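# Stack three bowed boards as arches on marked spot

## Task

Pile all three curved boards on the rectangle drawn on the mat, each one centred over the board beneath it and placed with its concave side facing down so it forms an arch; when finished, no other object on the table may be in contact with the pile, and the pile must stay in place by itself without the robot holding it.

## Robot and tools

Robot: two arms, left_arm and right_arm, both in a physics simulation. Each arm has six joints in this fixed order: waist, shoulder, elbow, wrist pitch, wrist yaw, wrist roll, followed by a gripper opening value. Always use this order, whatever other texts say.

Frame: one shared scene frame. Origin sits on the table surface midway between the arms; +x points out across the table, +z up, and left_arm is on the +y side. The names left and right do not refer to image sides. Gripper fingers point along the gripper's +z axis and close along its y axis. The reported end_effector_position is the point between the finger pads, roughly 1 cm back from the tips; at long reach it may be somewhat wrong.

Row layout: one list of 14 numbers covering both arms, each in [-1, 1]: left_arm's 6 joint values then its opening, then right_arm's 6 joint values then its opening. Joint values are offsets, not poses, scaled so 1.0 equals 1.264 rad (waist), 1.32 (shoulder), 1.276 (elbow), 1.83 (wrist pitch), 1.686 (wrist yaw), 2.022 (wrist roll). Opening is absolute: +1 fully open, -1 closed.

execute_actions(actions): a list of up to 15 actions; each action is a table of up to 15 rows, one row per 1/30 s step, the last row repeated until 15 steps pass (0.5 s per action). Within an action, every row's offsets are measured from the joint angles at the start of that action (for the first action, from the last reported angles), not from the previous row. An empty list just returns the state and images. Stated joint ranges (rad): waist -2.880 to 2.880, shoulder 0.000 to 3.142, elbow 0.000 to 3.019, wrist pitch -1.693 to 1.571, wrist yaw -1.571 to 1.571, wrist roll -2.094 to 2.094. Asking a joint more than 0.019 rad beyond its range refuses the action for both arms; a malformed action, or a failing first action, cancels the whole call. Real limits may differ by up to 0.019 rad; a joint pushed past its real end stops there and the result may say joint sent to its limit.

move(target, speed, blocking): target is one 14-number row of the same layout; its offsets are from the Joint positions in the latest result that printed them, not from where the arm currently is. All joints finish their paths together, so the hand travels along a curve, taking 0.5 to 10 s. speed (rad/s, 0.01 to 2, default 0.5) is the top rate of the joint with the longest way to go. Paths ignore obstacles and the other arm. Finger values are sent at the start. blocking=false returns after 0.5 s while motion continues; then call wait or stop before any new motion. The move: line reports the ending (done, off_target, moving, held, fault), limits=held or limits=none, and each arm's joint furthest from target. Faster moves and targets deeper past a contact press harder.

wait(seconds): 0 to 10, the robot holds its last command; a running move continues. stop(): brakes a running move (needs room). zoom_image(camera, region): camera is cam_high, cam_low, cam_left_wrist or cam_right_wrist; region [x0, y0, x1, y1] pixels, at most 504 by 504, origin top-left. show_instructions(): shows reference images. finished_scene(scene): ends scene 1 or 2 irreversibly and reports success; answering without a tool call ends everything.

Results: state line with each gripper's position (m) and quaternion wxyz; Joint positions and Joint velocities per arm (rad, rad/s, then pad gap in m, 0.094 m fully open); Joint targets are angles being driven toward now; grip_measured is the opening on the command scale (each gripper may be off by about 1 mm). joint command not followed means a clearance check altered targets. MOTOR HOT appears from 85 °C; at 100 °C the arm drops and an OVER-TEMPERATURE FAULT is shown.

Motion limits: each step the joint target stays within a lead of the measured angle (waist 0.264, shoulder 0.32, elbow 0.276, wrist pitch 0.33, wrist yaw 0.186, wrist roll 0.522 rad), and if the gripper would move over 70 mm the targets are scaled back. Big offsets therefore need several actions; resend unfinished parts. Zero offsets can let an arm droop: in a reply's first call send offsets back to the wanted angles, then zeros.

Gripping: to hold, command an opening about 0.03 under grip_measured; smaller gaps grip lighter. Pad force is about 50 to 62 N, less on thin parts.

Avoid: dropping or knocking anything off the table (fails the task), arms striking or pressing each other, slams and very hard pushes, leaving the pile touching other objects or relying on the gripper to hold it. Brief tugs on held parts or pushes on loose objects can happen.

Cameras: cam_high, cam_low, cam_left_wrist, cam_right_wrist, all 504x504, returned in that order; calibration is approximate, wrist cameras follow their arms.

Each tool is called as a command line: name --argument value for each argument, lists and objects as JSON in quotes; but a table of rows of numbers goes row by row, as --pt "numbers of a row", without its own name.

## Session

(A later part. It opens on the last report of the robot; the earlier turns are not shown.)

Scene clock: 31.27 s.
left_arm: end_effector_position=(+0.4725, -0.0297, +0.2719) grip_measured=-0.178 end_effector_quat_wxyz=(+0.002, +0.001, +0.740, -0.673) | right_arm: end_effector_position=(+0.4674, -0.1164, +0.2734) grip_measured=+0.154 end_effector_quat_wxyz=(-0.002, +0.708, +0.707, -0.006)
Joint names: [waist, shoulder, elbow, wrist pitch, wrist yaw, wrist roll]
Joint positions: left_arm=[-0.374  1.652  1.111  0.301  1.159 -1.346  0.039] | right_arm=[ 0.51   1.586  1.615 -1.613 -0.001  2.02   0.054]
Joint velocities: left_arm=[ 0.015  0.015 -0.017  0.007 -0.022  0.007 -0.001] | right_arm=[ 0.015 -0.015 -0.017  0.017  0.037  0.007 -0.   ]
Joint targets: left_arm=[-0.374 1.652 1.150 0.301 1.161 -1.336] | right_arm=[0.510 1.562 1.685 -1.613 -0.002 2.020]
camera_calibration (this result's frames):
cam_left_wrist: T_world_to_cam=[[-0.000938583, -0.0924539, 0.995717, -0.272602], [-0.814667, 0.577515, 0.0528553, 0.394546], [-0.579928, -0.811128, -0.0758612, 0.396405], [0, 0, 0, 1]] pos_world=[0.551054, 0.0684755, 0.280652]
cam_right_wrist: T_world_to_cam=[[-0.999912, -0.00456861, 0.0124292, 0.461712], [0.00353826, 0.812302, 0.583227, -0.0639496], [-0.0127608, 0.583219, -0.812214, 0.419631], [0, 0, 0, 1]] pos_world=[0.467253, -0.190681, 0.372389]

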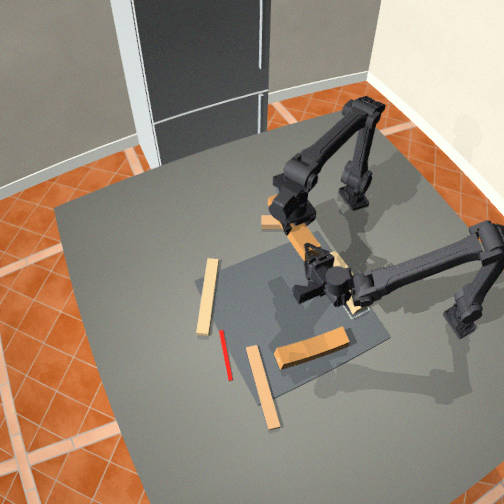

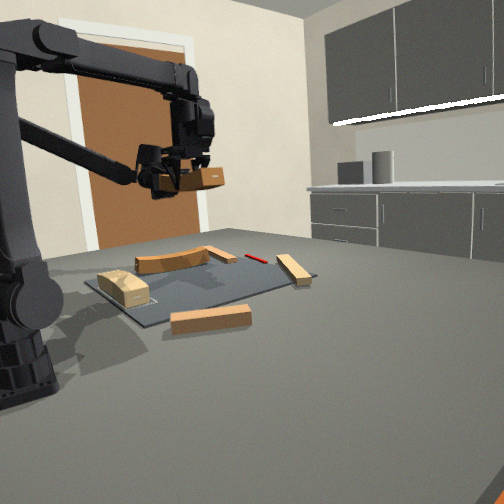

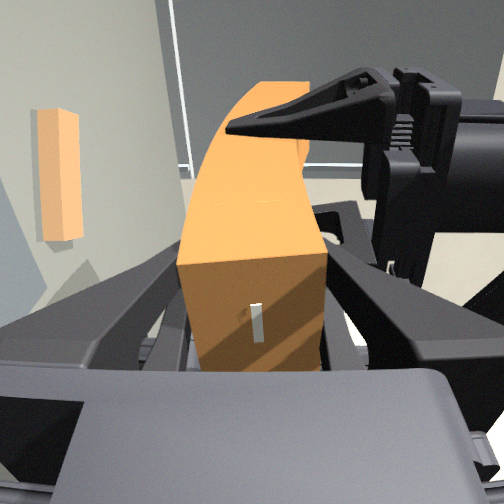

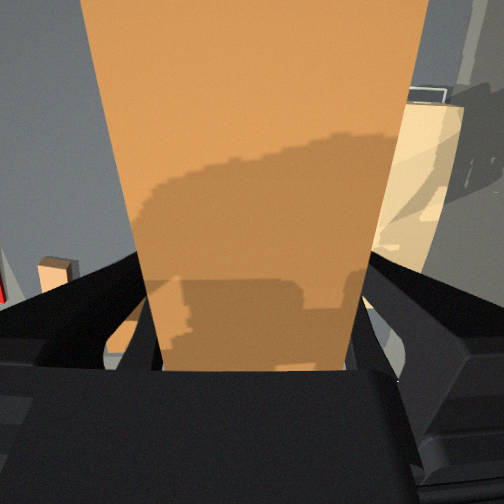

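execute_actions --actions '[[[0,0,0.04,0,0,0,-0.26,0,-0.01,0.03,0,0,0,0.16],[0,0,0.04,0,0,0,-0.26,0,-0.01,0.03,0,0,0,0.18],[0,0,0.04,0,0,0,-0.26,0,-0.01,0.03,0,0,0,0.2],[0,0,0.04,0,0,0,-0.26,0,-0.01,0.03,0,0,0,0.25],[0,0,0.04,0,0,0,-0.26,0,-0.01,0.03,0,0,0,1]]]'

move --target '[0,0,0.04,0,0,0,-0.26,-0.271,-0.122,0.02,-0.018,-0.354,-0.155,1]' --speed 0.6

Scene clock: 32.03 s.
left_arm: end_effector_position=(+0.4734, -0.0295, +0.2716) grip_measured=-0.178 end_effector_quat_wxyz=(+0.003, -0.001, +0.740, -0.672) | right_arm: end_effector_position=(+0.4674, -0.1164, +0.2734) grip_measured=+1.000 end_effector_quat_wxyz=(-0.002, +0.708, +0.707, -0.006)
Joint names: [waist, shoulder, elbow, wrist pitch, wrist yaw, wrist roll]
Joint positions: left_arm=[-0.374  1.652  1.111  0.3    1.155 -1.348  0.039] | right_arm=[ 0.51   1.586  1.615 -1.613 -0.001  2.02   0.094]
Joint velocities: left_arm=[-0.015 -0.005 -0.002 -0.002  0.007 -0.081  0.   ] | right_arm=[-0.005 -0.015 -0.007 -0.017 -0.007  0.007  0.   ]
Joint targets: left_arm=[-0.374 1.652 1.162 0.301 1.159 -1.346] | right_arm=[0.510 1.573 1.653 -1.613 -0.000 2.020]
camera_calibration (this result's frames):
cam_left_wrist: T_world_to_cam=[[0.00166429, -0.0938899, 0.995581, -0.27349], [-0.817413, 0.573378, 0.0554398, 0.395626], [-0.57605, -0.813893, -0.0757925, 0.395126], [0, 0, 0, 1]] pos_world=[0.551458, 0.0690692, 0.280296]
cam_right_wrist: T_world_to_cam=[[-0.999912, -0.00456861, 0.0124292, 0.461712], [0.00353826, 0.812302, 0.583227, -0.0639496], [-0.0127608, 0.583219, -0.812214, 0.419631], [0, 0, 0, 1]] pos_world=[0.467253, -0.190681, 0.372389]

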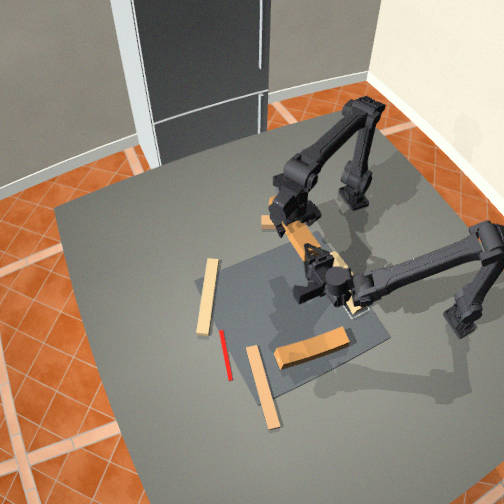

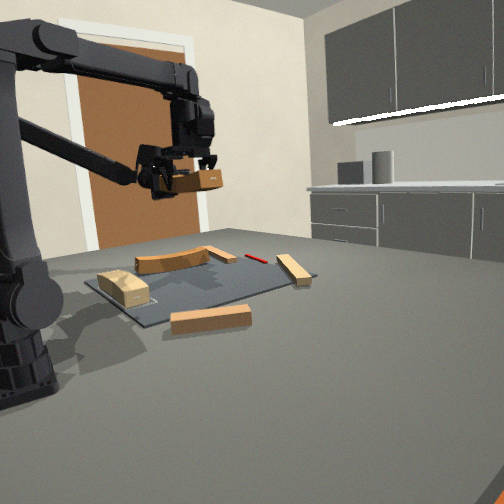

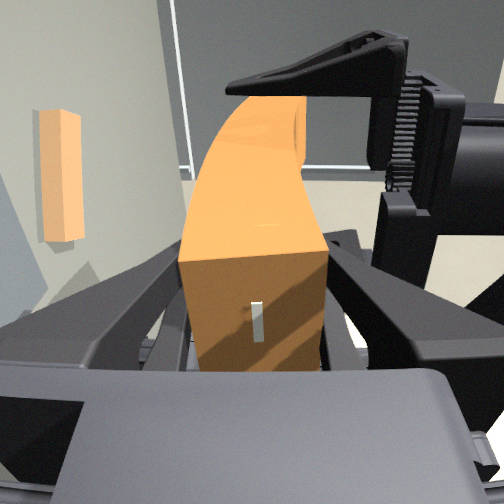

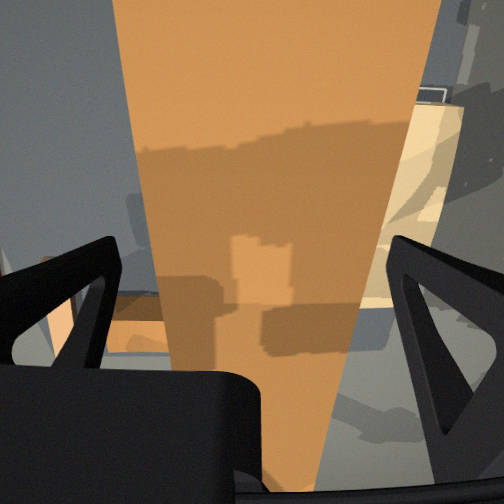

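Scene clock: 33.77 s.
left_arm: end_effector_position=(+0.4727, -0.0290, +0.2688) grip_measured=-0.178 end_effector_quat_wxyz=(+0.002, -0.004, +0.741, -0.671) | right_arm: end_effector_position=(+0.4685, -0.1799, +0.3642) grip_measured=+1.000 end_effector_quat_wxyz=(-0.200, +0.678, +0.672, +0.219)
Joint names: [waist, shoulder, elbow, wrist pitch, wrist yaw, wrist roll]
Joint positions: left_arm=[-0.374  1.652  1.106  0.3    1.152 -1.348  0.039] | right_arm=[ 0.167  1.445  1.615 -1.635 -0.594  1.717  0.094]
Joint velocities: left_arm=[-0.015 -0.005  0.017 -0.022 -0.022  0.007  0.   ] | right_arm=[-0.005 -0.015 -0.002 -0.002 -0.051 -0.037  0.   ]
Joint targets: left_arm=[-0.374 1.652 1.162 0.300 1.155 -1.348] | right_arm=[0.168 1.425 1.641 -1.646 -0.597 1.707]
move: off_target (left_arm, right_arm); limits=none; left_arm: farthest joint: the elbow, 0.056 radians from its target (0.051 radians at the start); right_arm: farthest joint: the elbow, 0.025 radians from its target (0.025 radians at the start)
camera_calibration (this result's frames):
cam_left_wrist: T_world_to_cam=[[0.00690801, -0.0967697, 0.995283, -0.273148], [-0.818817, 0.570786, 0.0611798, 0.393938], [-0.574014, -0.815377, -0.0752936, 0.393798], [0, 0, 0, 1]] pos_world=[0.550495, 0.0698071, 0.277409]
cam_right_wrist: T_world_to_cam=[[-0.999577, 0.0111133, -0.0268607, 0.47839], [-0.0215939, 0.334721, 0.94207, -0.270186], [0.0194604, 0.942252, -0.334339, 0.405949], [0, 0, 0, 1]] pos_world=[0.464453, -0.297385, 0.403109]

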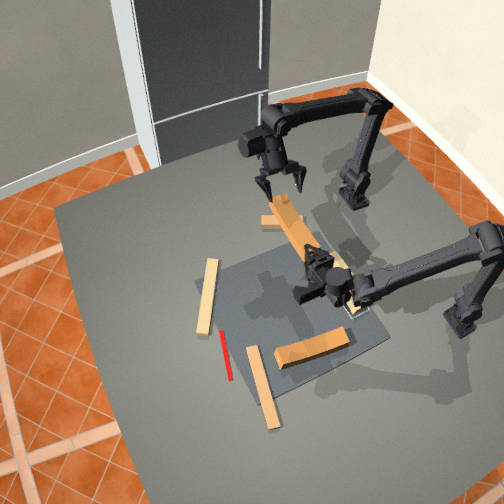

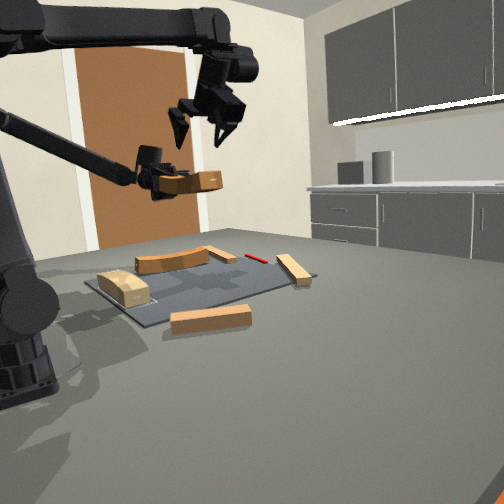

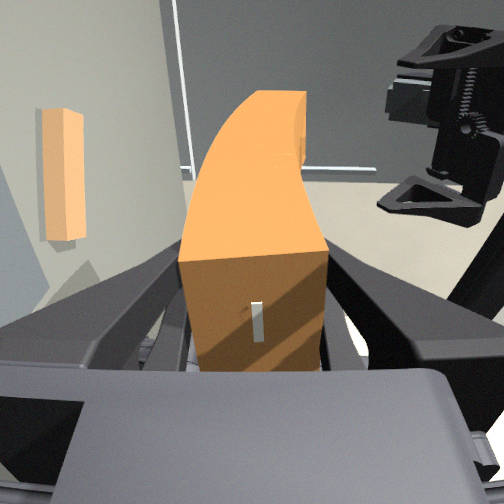

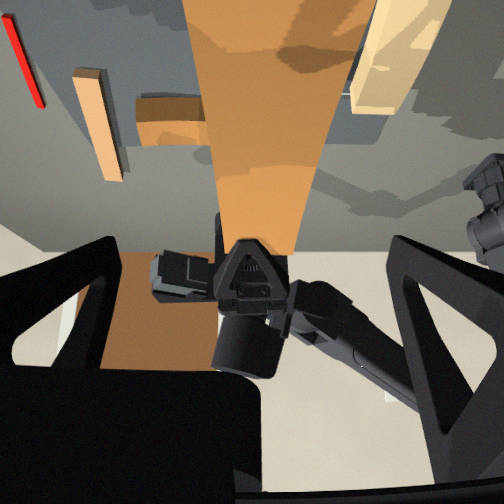

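move --target '[0,0.09,0.035,0.24,0.012,0.645,-0.26,0,-0.01,0.02,0,0,-0.78,1]' --speed 1.1

move --target '[0,0.095,0.02,0.26,0.015,0.653,-0.26,0,-0.01,0.02,0,0,-0.79,1]' --speed 1.1

Scene clock: 36.37 s.
left_arm: end_effector_position=(+0.4868, -0.0364, +0.2589) grip_measured=-0.181 end_effector_quat_wxyz=(+0.500, +0.492, +0.500, -0.508) | right_arm: end_effector_position=(+0.4685, -0.1799, +0.3642) grip_measured=+1.000 end_effector_quat_wxyz=(+0.013, +0.006, +0.955, +0.296)
Joint names: [waist, shoulder, elbow, wrist pitch, wrist yaw, wrist roll]
Joint positions: left_arm=[-0.374  1.763  1.097  0.706  1.171 -0.052  0.038] | right_arm=[ 0.167  1.445  1.615 -1.635 -0.594  0.151  0.094]
Joint velocities: left_arm=[ 0.005 -0.005 -0.007 -0.002 -0.066  0.007 -0.001] | right_arm=[ 0.005 -0.005 -0.002 -0.002 -0.007 -0.022  0.   ]
Joint targets: left_arm=[-0.374 1.771 1.150 0.739 1.172 -0.043] | right_arm=[0.167 1.432 1.641 -1.635 -0.594 0.140]
move: off_target (left_arm, right_arm); limits=none; left_arm: farthest joint: the elbow, 0.053 radians from its target (0.045 radians at the start); right_arm: farthest joint: the elbow, 0.025 radians from its target (0.025 radians at the start)
camera_calibration (this result's frames):
cam_left_wrist: T_world_to_cam=[[-0.999821, 0.0032669, 0.0186456, 0.482421], [-0.0134941, 0.567781, -0.823069, 0.247107], [-0.0132755, -0.823173, -0.567635, 0.249327], [0, 0, 0, 1]] pos_world=[0.488979, 0.0633606, 0.335918]
cam_right_wrist: T_world_to_cam=[[0.00195772, -0.824563, -0.565767, 0.0551087], [-0.825825, -0.320383, 0.464077, 0.162817], [-0.563923, 0.466316, -0.681572, 0.720097], [0, 0, 0, 1]] pos_world=[0.54043, -0.238189, 0.446417]

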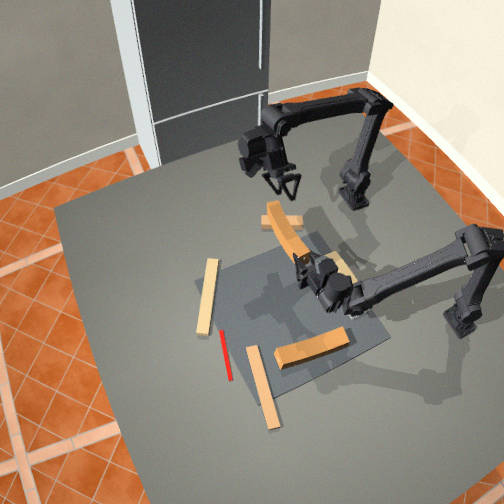

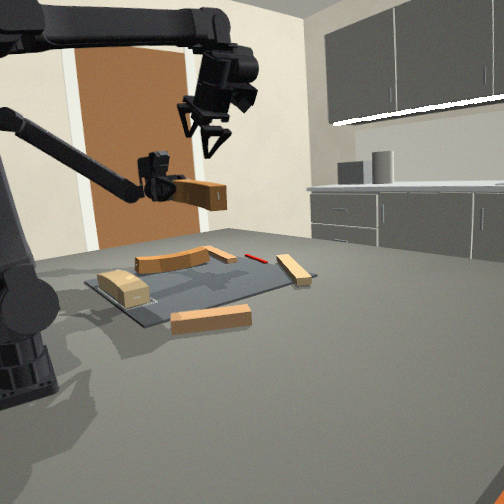

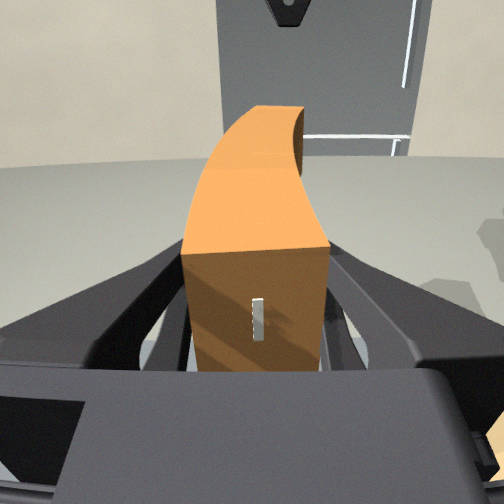

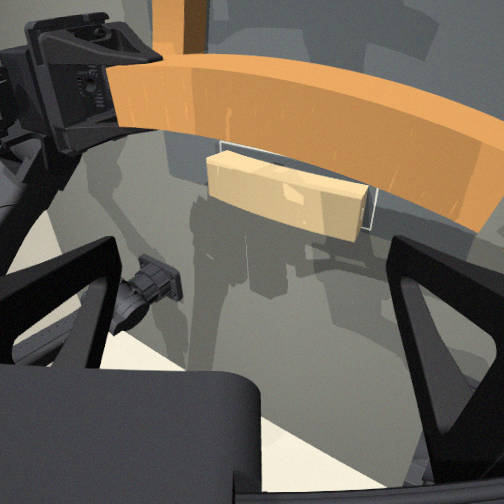

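Scene clock: 38.80 s.
left_arm: end_effector_position=(+0.4819, -0.0365, +0.2463) grip_measured=-0.184 end_effector_quat_wxyz=(+0.750, +0.661, -0.023, -0.014) | right_arm: end_effector_position=(+0.4685, -0.1799, +0.3642) grip_measured=+1.000 end_effector_quat_wxyz=(-0.220, +0.676, -0.674, -0.199)
Joint names: [waist, shoulder, elbow, wrist pitch, wrist yaw, wrist roll]
Joint positions: left_arm=[-0.374  1.88   1.088  1.149  1.202  1.252  0.038] | right_arm=[ 0.167  1.445  1.615 -1.635 -0.594 -1.436  0.094]
Joint velocities: left_arm=[-0.005 -0.015  0.002  0.002  0.022  0.037 -0.001] | right_arm=[-0.005 -0.015 -0.022 -0.017 -0.022 -0.022  0.   ]
Joint targets: left_arm=[-0.374 1.888 1.123 1.181 1.197 1.268] | right_arm=[0.167 1.432 1.641 -1.635 -0.594 -1.447]
move: off_target (left_arm, right_arm); limits=none; left_arm: farthest joint: the elbow, 0.034 radians from its target (0.025 radians at the start); right_arm: farthest joint: the elbow, 0.025 radians from its target (0.025 radians at the start)
camera_calibration (this result's frames):
cam_left_wrist: T_world_to_cam=[[0.006955, -0.124161, -0.992238, 0.236929], [0.843565, 0.533568, -0.0608539, -0.36524], [0.536982, -0.836594, 0.108449, -0.190159], [0, 0, 0, 1]] pos_world=[0.408568, 0.0652118, 0.233486]
cam_right_wrist: T_world_to_cam=[[0.999411, -0.00156974, 0.0342757, -0.482664], [-0.00247411, -0.999649, 0.0263587, -0.1857], [0.0342223, -0.0264279, -0.999065, 0.466856], [0, 0, 0, 1]] pos_world=[0.465944, -0.174055, 0.487858]

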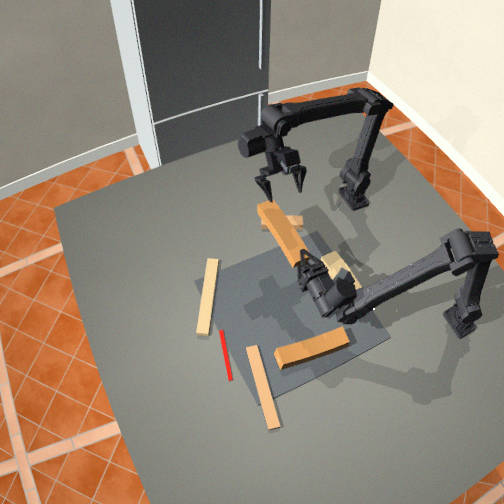

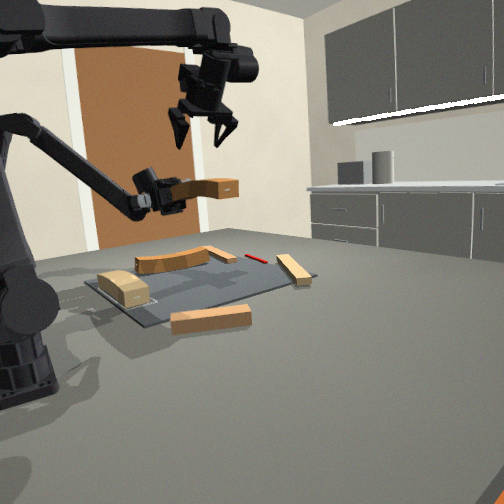

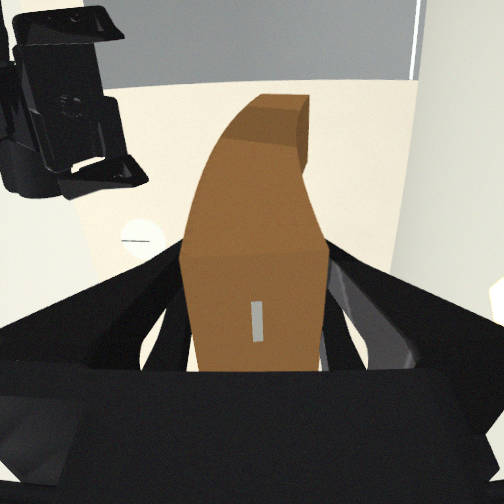

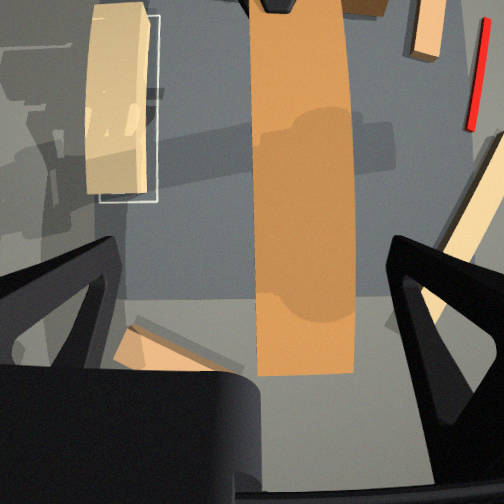

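move --target '[0,0,0.035,0.018,0,0,-0.26,0.09,0.07,-0.125,0.173,0.01,0.055,1]' --speed 0.35

zoom_image --camera "cam_low" --region '[130,130,270,230]'

Scene clock: 40.87 s.
left_arm: end_effector_position=(+0.4800, -0.0361, +0.2443) grip_measured=-0.187 end_effector_quat_wxyz=(+0.749, +0.662, -0.024, -0.017) | right_arm: end_effector_position=(+0.5001, -0.1260, +0.2682) grip_measured=+1.000 end_effector_quat_wxyz=(-0.217, +0.684, -0.667, -0.200)
Joint names: [waist, shoulder, elbow, wrist pitch, wrist yaw, wrist roll]
Joint positions: left_arm=[-0.374  1.88   1.084  1.149  1.209  1.252  0.038] | right_arm=[ 0.275  1.532  1.458 -1.334 -0.58  -1.336  0.094]
Joint velocities: left_arm=[ 0.005  0.005  0.002 -0.012  0.037 -0.081 -0.001] | right_arm=[-0.024 -0.015 -0.002  0.007 -0.051 -0.037  0.   ]
Joint targets: left_arm=[-0.374 1.880 1.133 1.182 1.202 1.252] | right_arm=[0.281 1.537 1.456 -1.318 -0.577 -1.325]
move: off_target (left_arm); limits=none; left_arm: farthest joint: the elbow, 0.048 radians from its target (0.044 radians at the start); right_arm: farthest joint: the wrist pitch, 0.016 radians from its target (0.316 radians at the start)
camera_calibration (this result's frames):
cam_left_wrist: T_world_to_cam=[[0.0036285, -0.120529, -0.992703, 0.236827], [0.84661, 0.528696, -0.0610968, -0.365521], [0.532202, -0.84021, 0.103959, -0.185327], [0, 0, 0, 1]] pos_world=[0.407225, 0.06608, 0.232033]
cam_right_wrist: T_world_to_cam=[[0.999157, 0.021443, 0.0350125, -0.508031], [0.0204169, -0.999359, 0.029403, -0.141438], [0.0356206, -0.0286634, -0.998954, 0.370282], [0, 0, 0, 1]] pos_world=[0.497301, -0.119841, 0.39184]

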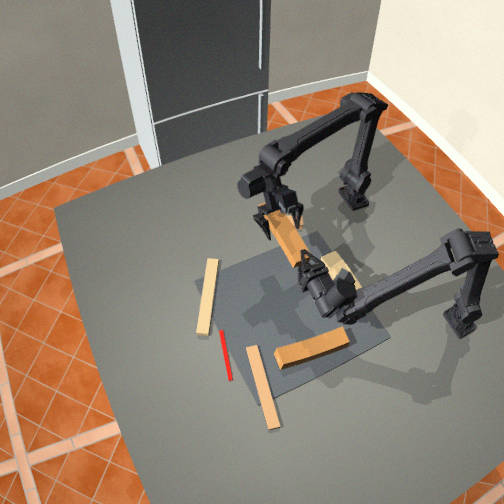

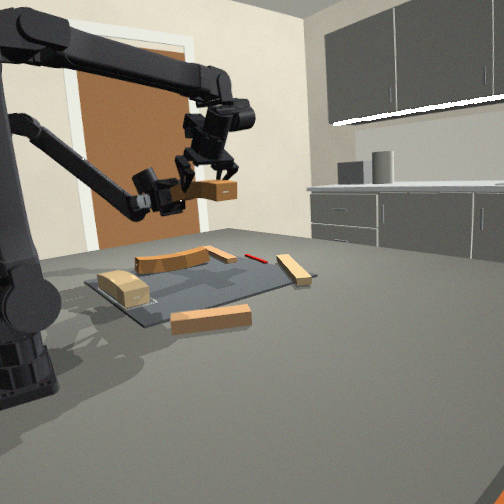

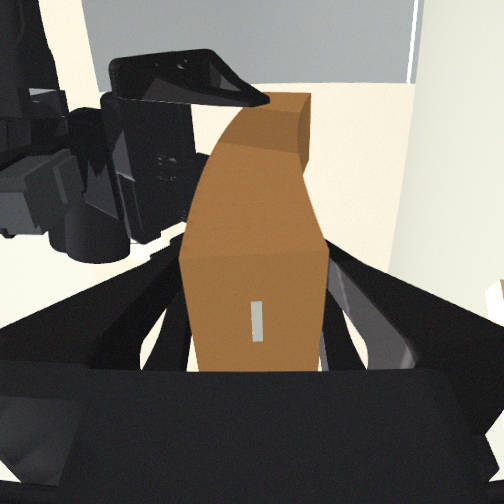

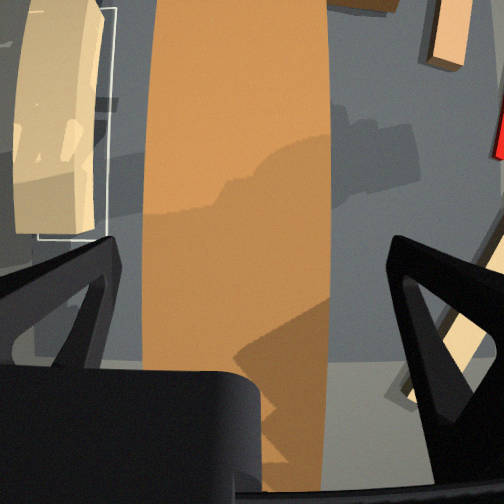

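Region (130, 130, 270, 230) of cam_low's 504x504 image, scaled by 3.600, with more detail than that image has; it fills the top 360 rows of this view, and the rest is white.

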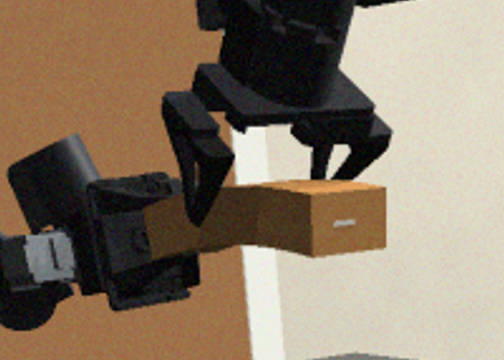

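execute_actions --actions '[[[0,0,0.04,0.018,0,0,-0.26,0,0,-0.004,-0.006,0,0,0.8],[0,0,0.04,0.018,0,0,-0.26,0,0,-0.006,-0.01,0,0,0.7],[0,0,0.04,0.018,0,0,-0.26,0,0,-0.009,-0.015,0,0,0.4]]]'

Scene clock: 41.60 s.
left_arm: end_effector_position=(+0.4789, -0.0361, +0.2439) grip_measured=-0.187 end_effector_quat_wxyz=(+0.748, +0.663, -0.026, -0.019) | right_arm: end_effector_position=(+0.4948, -0.1272, +0.2643) grip_measured=+0.402 end_effector_quat_wxyz=(-0.208, +0.682, -0.670, -0.206)
Joint names: [waist, shoulder, elbow, wrist pitch, wrist yaw, wrist roll]
Joint positions: left_arm=[-0.374  1.88   1.084  1.149  1.215  1.252  0.038] | right_arm=[ 0.275  1.532  1.449 -1.35  -0.58  -1.335  0.066]
Joint velocities: left_arm=[-0.015 -0.015  0.002  0.002  0.037 -0.154 -0.   ] | right_arm=[-0.024 -0.005 -0.002 -0.002  0.007  0.022  0.001]
Joint targets: left_arm=[-0.374 1.880 1.135 1.182 1.209 1.252] | right_arm=[0.275 1.532 1.446 -1.361 -0.580 -1.335]
camera_calibration (this result's frames):
cam_left_wrist: T_world_to_cam=[[0.00376924, -0.118498, -0.992947, 0.23654], [0.849863, 0.52366, -0.0592671, -0.366848], [0.52699, -0.843646, 0.102681, -0.182027], [0, 0, 0, 1]] pos_world=[0.406805, 0.0665666, 0.231821]
cam_right_wrist: T_world_to_cam=[[0.99972, 0.0209288, 0.0109983, -0.496565], [0.0205443, -0.999211, 0.0339824, -0.143614], [0.0117008, -0.0337469, -0.999362, 0.377763], [0, 0, 0, 1]] pos_world=[0.494956, -0.12036, 0.387863]

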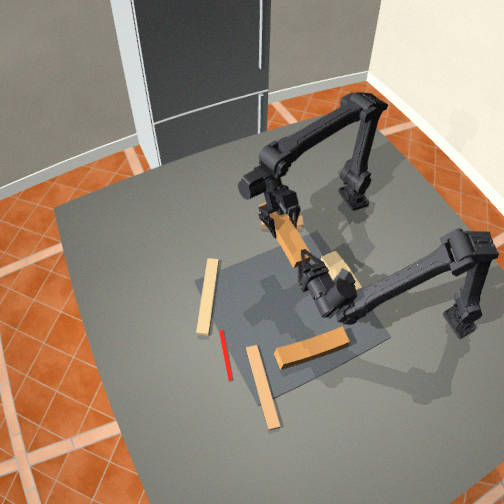

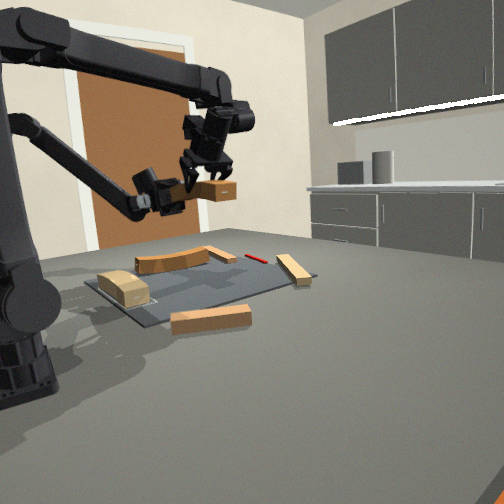

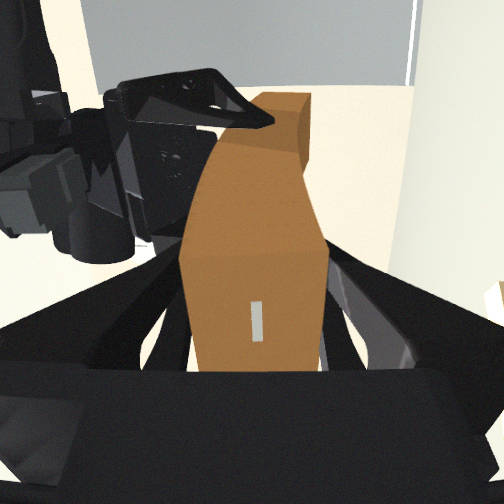

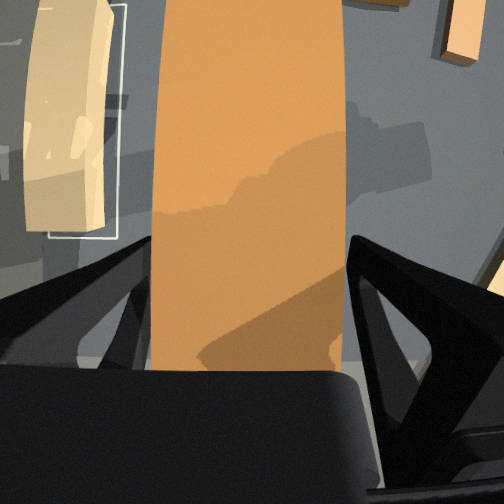

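execute_actions --actions '[[[0,0,0.04,0.018,0,0,-0.26,0,0,0,0,0,0,0.3],[0,0,0.04,0.018,0,0,-0.26,0,0,0,0,0,0,0.25],[0,0,0.04,0.018,0,0,-0.26,0,0,0,0,0,0,0.22],[0,0,0.04,0.018,0,0,-0.26,0,0,0,0,0,0,0.19],[0,0,0.04,0.018,0,0,-0.26,0,0,0,0,0,0,0.16],[0,0,0.04,0.018,0,0,-0.26,0,0,0,0,0,0,0.13],[0,0,0.04,0.018,0,0,-0.26,0,0,0,0,0,0,0.1]],[[0,0,0.03,0,0,0,-0.18,0,-0.02,0.04,0,0,0,0.1],[0,0,0.03,0,0,0,-0.16,0,-0.02,0.04,0,0,0,0.1],[0,0,0.03,0,0,0,-0.13,0,-0.02,0.04,0,0,0,0.1],[0,0,0.03,0,0,0,-0.1,0,-0.02,0.04,0,0,0,0.1],[0,0,0.03,0,0,0,1,0,-0.02,0.04,0,0,0,0.1]]]'

move --target '[0.55,0,0.03,0,0,0,1,0,-0.025,0.045,0,0,0,0.105]' --speed 0.7

Scene clock: 42.93 s.
left_arm: end_effector_position=(+0.4791, -0.0358, +0.2438) grip_measured=+1.000 end_effector_quat_wxyz=(+0.748, +0.663, -0.026, -0.019) | right_arm: end_effector_position=(+0.4950, -0.1280, +0.2637) grip_measured=+0.156 end_effector_quat_wxyz=(-0.206, +0.683, -0.671, -0.204)
Joint names: [waist, shoulder, elbow, wrist pitch, wrist yaw, wrist roll]
Joint positions: left_arm=[-0.373  1.88   1.084  1.149  1.216  1.251  0.094] | right_arm=[ 0.275  1.532  1.449 -1.35  -0.574 -1.335  0.054]
Joint velocities: left_arm=[ 0.005 -0.005  0.002  0.027 -0.022 -0.022  0.   ] | right_arm=[-0.024 -0.005 -0.017 -0.002  0.037 -0.007  0.001]
Joint targets: left_arm=[-0.373 1.880 1.123 1.149 1.216 1.251] | right_arm=[0.275 1.506 1.500 -1.350 -0.580 -1.335]
camera_calibration (this result's frames):
cam_left_wrist: T_world_to_cam=[[0.00238576, -0.118036, -0.993006, 0.237187], [0.849828, 0.523611, -0.0601984, -0.366957], [0.527054, -0.843741, 0.10156, -0.181566], [0, 0, 0, 1]] pos_world=[0.40698, 0.0669448, 0.231878]
cam_right_wrist: T_world_to_cam=[[0.999723, 0.020204, 0.0120815, -0.497168], [0.019712, -0.999023, 0.0395412, -0.14542], [0.0128686, -0.0392921, -0.999145, 0.375857], [0, 0, 0, 1]] pos_world=[0.49506, -0.120465, 0.387293]

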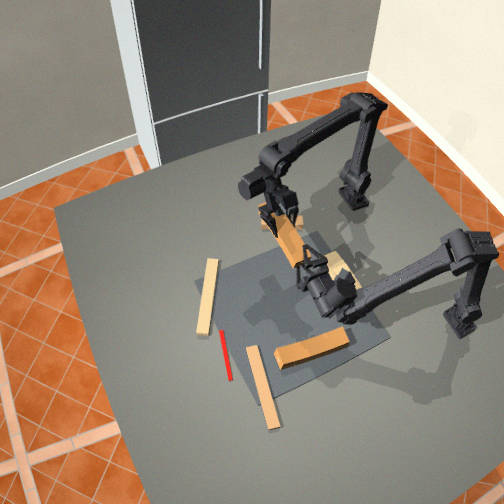

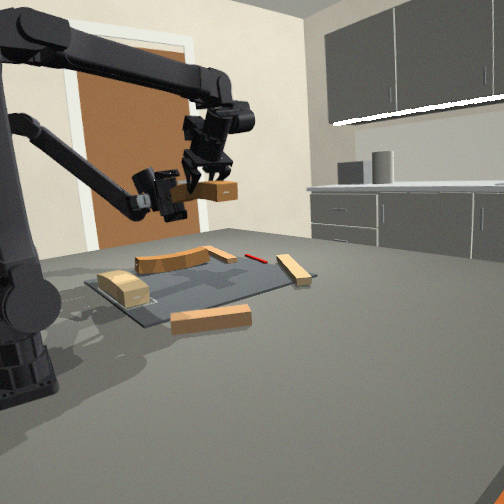

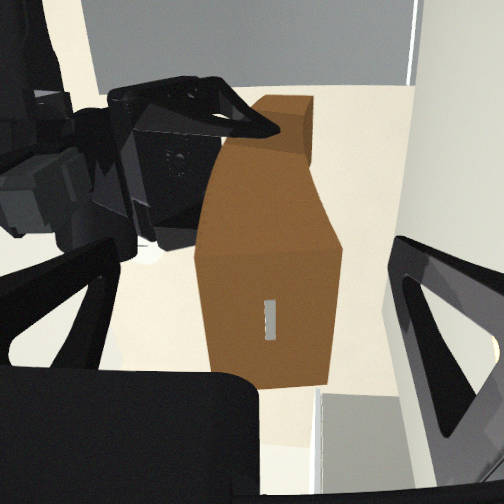

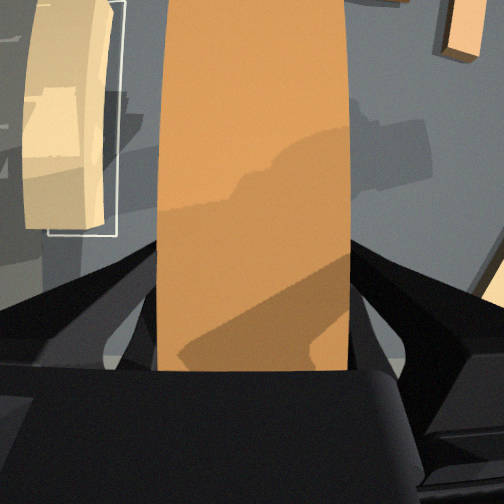

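Scene clock: 44.67 s.
left_arm: end_effector_position=(+0.6099, +0.3634, +0.2438) grip_measured=+1.000 end_effector_quat_wxyz=(+0.710, +0.632, +0.202, +0.237) | right_arm: end_effector_position=(+0.4946, -0.1289, +0.2585) grip_measured=+0.156 end_effector_quat_wxyz=(-0.201, +0.682, -0.673, -0.204)
Joint names: [waist, shoulder, elbow, wrist pitch, wrist yaw, wrist roll]
Joint positions: left_arm=[0.322 1.88  1.084 1.149 1.216 1.251 0.094] | right_arm=[ 0.275  1.537  1.444 -1.35  -0.568 -1.335  0.054]
Joint velocities: left_arm=[-0.005  0.015  0.027  0.007  0.066 -0.081  0.   ] | right_arm=[-0.005 -0.005  0.002 -0.007  0.051 -0.081 -0.   ]
Joint targets: left_arm=[0.322 1.880 1.123 1.149 1.216 1.251] | right_arm=[0.275 1.499 1.507 -1.350 -0.574 -1.335]
move: off_target (left_arm, right_arm); limits=none; left_arm: farthest joint: the elbow, 0.038 radians from its target (0.038 radians at the start); right_arm: farthest joint: the elbow, 0.063 radians from its target (0.057 radians at the start)
camera_calibration (this result's frames):
cam_left_wrist: T_world_to_cam=[[0.0774593, -0.0890969, -0.993006, 0.227679], [0.316994, 0.946515, -0.0601984, -0.515797], [0.945259, -0.310114, 0.10156, -0.362753], [0, 0, 0, 1]] pos_world=[0.488765, 0.396, 0.231878]
cam_right_wrist: T_world_to_cam=[[0.999806, 0.0195031, 0.00268685, -0.494408], [0.0193548, -0.9987, 0.0471523, -0.147885], [0.00360297, -0.0470911, -0.998884, 0.374152], [0, 0, 0, 1]] pos_world=[0.495827, -0.120431, 0.382036]

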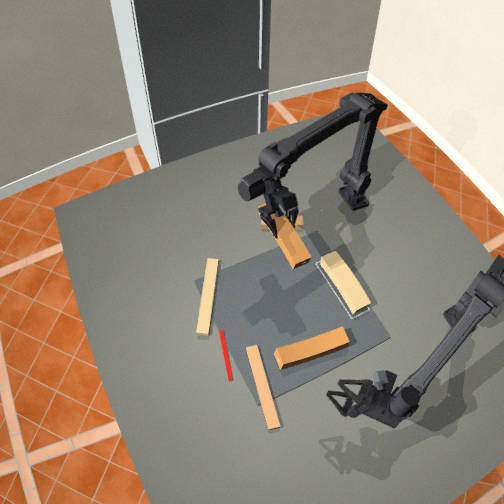

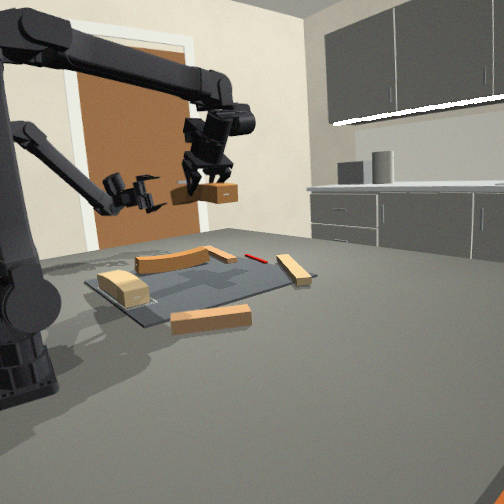

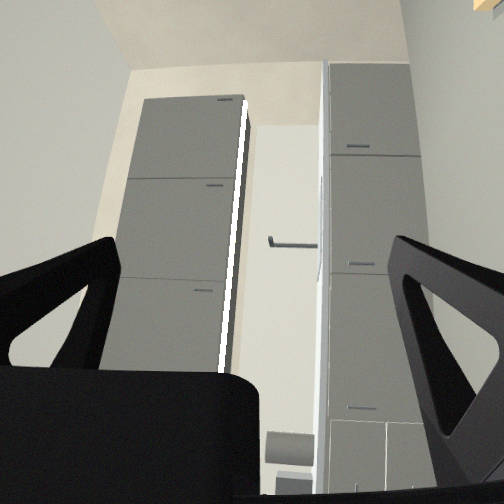

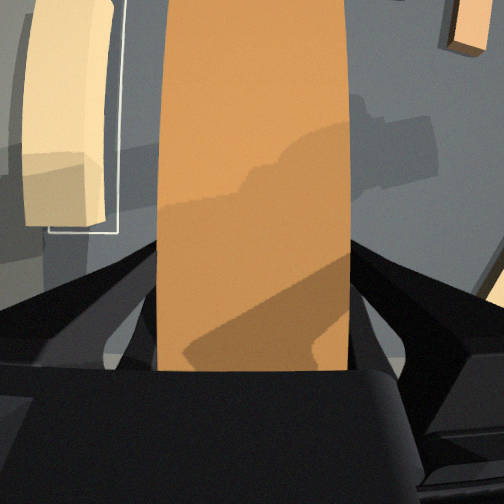

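move --target '[0.1,-0.21,-0.076,-0.28,0.084,-0.78,1,0.379,-0.178,-0.517,0.436,0.059,0.281,0.105]' --speed 0.9

zoom_image --camera "cam_low" --region '[70,220,190,320]'

Scene clock: 47.87 s.
left_arm: end_effector_position=(+0.5459, +0.4050, +0.2864) grip_measured=+1.000 end_effector_quat_wxyz=(+0.580, +0.225, +0.668, -0.408) | right_arm: end_effector_position=(+0.3124, +0.0023, +0.0984) grip_measured=+0.156 end_effector_quat_wxyz=(-0.210, +0.672, -0.676, -0.216)
Joint names: [waist, shoulder, elbow, wrist pitch, wrist yaw, wrist roll]
Joint positions: left_arm=[ 0.444  1.618  0.998  0.649  1.356 -0.315  0.094] | right_arm=[ 0.751  1.347  0.771 -0.58  -0.465 -0.777  0.054]
Joint velocities: left_arm=[-0.015  0.005  0.002  0.007  0.022  0.007  0.   ] | right_arm=[-0.005 -0.015  0.007  0.002 -0.037 -0.007  0.001]
Joint targets: left_arm=[0.449 1.603 0.987 0.636 1.358 -0.326] | right_arm=[0.755 1.302 0.784 -0.552 -0.468 -0.767]
move: off_target (right_arm); limits=none; left_arm: farthest joint: the shoulder, 0.015 radians from its target (0.277 radians at the start); right_arm: farthest joint: the shoulder, 0.045 radians from its target (0.235 radians at the start)
camera_calibration (this result's frames):
cam_left_wrist: T_world_to_cam=[[-0.775118, -0.563001, 0.286745, 0.569515], [-0.527638, 0.327157, -0.783942, 0.386878], [0.347549, -0.758945, -0.550646, 0.401238], [0, 0, 0, 1]] pos_world=[0.506123, 0.498585, 0.360925]
cam_right_wrist: T_world_to_cam=[[0.999976, 0.00245294, -0.00644945, -0.313451], [0.00255253, -0.999877, 0.0154799, 0.00260984], [-0.00641068, -0.015496, -0.999859, 0.224162], [0, 0, 0, 1]] pos_world=[0.314873, 0.006852, 0.222068]

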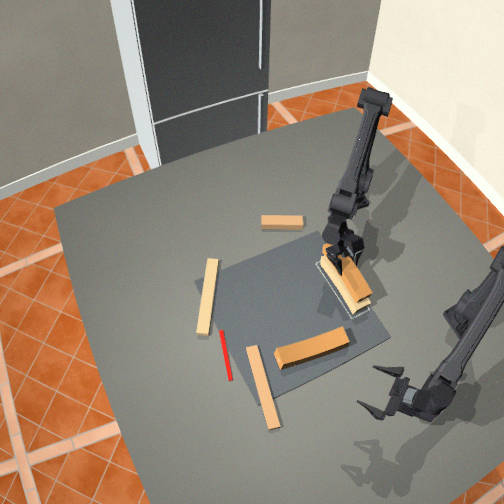

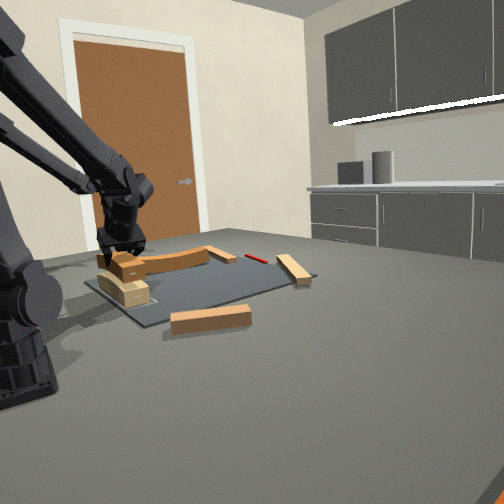

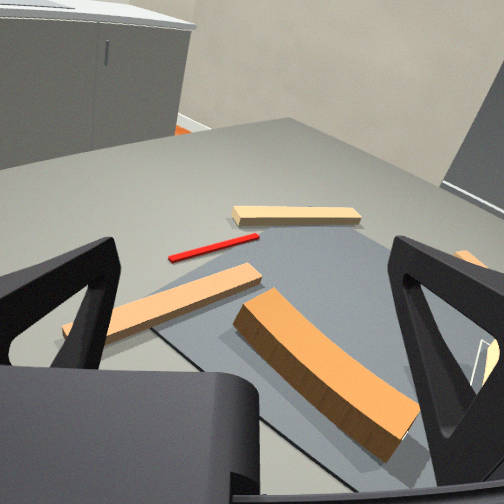

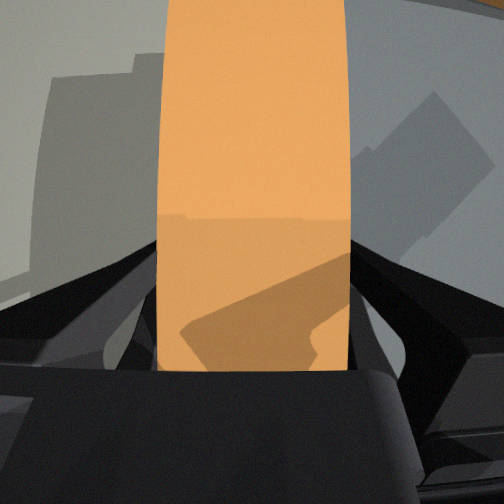

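Region (70, 220, 190, 320) of cam_low's 504x504 image, scaled by 4.200, with more detail than that image has.

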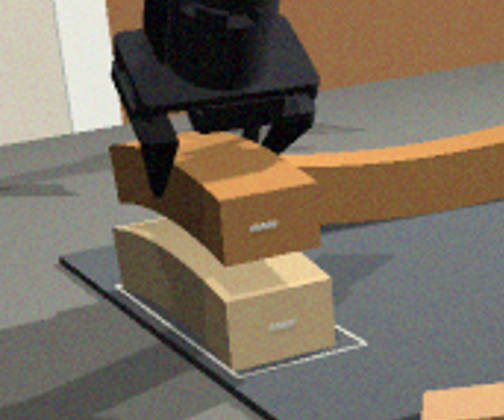

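move --target '[0,0,0,0,0,0,1,0,0.016,-0.013,0.046,0,0,0.105]' --speed 0.12

zoom_image --camera "cam_low" --region '[70,220,190,320]'

zoom_image --camera "cam_high" --region '[290,220,400,330]'

Scene clock: 49.20 s.
left_arm: end_effector_position=(+0.5459, +0.4050, +0.2864) grip_measured=+1.000 end_effector_quat_wxyz=(+0.580, +0.225, +0.668, -0.408) | right_arm: end_effector_position=(+0.3127, +0.0019, +0.0827) grip_measured=+0.156 end_effector_quat_wxyz=(-0.212, +0.672, -0.676, -0.215)
Joint names: [waist, shoulder, elbow, wrist pitch, wrist yaw, wrist roll]
Joint positions: left_arm=[ 0.444  1.618  0.998  0.649  1.356 -0.316  0.094] | right_arm=[ 0.751  1.374  0.747 -0.525 -0.461 -0.777  0.054]
Joint velocities: left_arm=[-0.005 -0.005 -0.007 -0.012 -0.007  0.066  0.   ] | right_arm=[-0.005 -0.015 -0.002  0.002 -0.022  0.022 -0.002]
Joint targets: left_arm=[0.444 1.618 0.998 0.649 1.356 -0.315] | right_arm=[0.751 1.369 0.755 -0.496 -0.465 -0.777]
move: off_target (right_arm); limits=none; left_arm: farthest joint: the wrist roll, 0.001 radians from its target (0.001 radians at the start); right_arm: farthest joint: the wrist pitch, 0.030 radians from its target (0.084 radians at the start)
camera_calibration (this result's frames):
cam_left_wrist: T_world_to_cam=[[-0.774943, -0.562868, 0.287476, 0.569156], [-0.528119, 0.326806, -0.783765, 0.387232], [0.347207, -0.759195, -0.550518, 0.401489], [0, 0, 0, 1]] pos_world=[0.506169, 0.498618, 0.360907]
cam_right_wrist: T_world_to_cam=[[0.999998, 0.00106424, -0.00150872, -0.314279], [0.00108748, -0.999879, 0.0154874, 0.00288516], [-0.00149206, -0.015489, -0.999879, 0.206966], [0, 0, 0, 1]] pos_world=[0.314585, 0.00642498, 0.206422]

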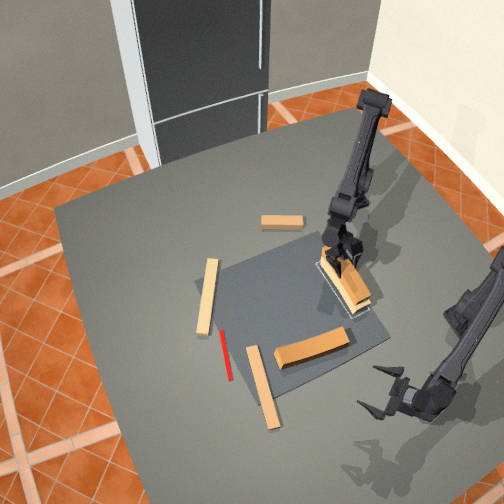

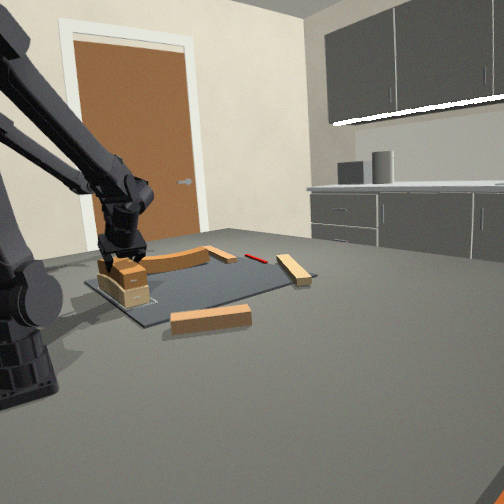

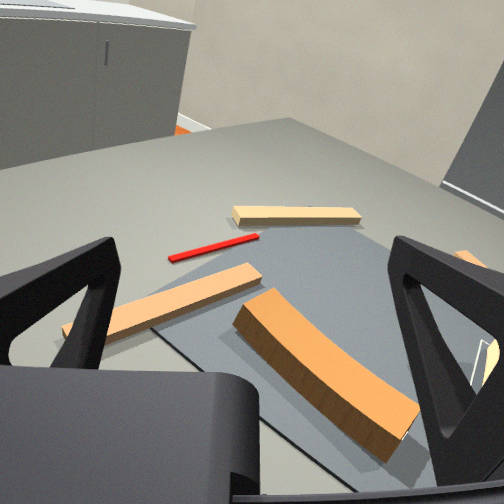

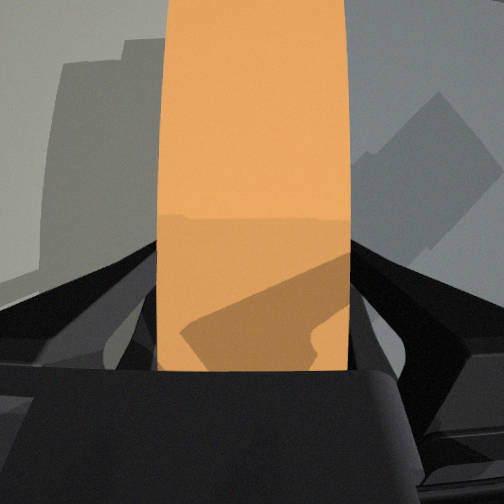

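Region (70, 220, 190, 320) of cam_low's 504x504 image, scaled by 4.200, with more detail than that image has.

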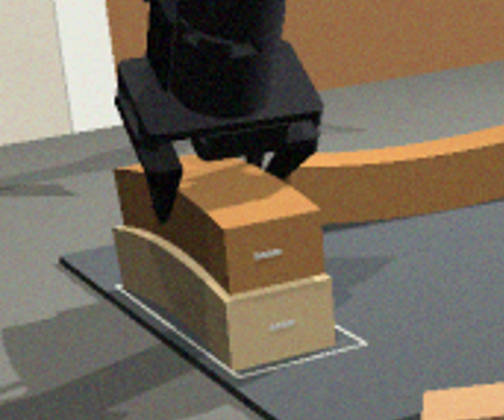

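Region (290, 220, 400, 330) of cam_high's 504x504 image, scaled by 4.582, with more detail than that image has.

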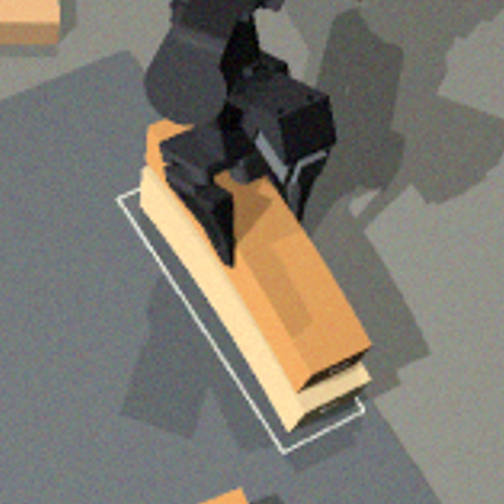

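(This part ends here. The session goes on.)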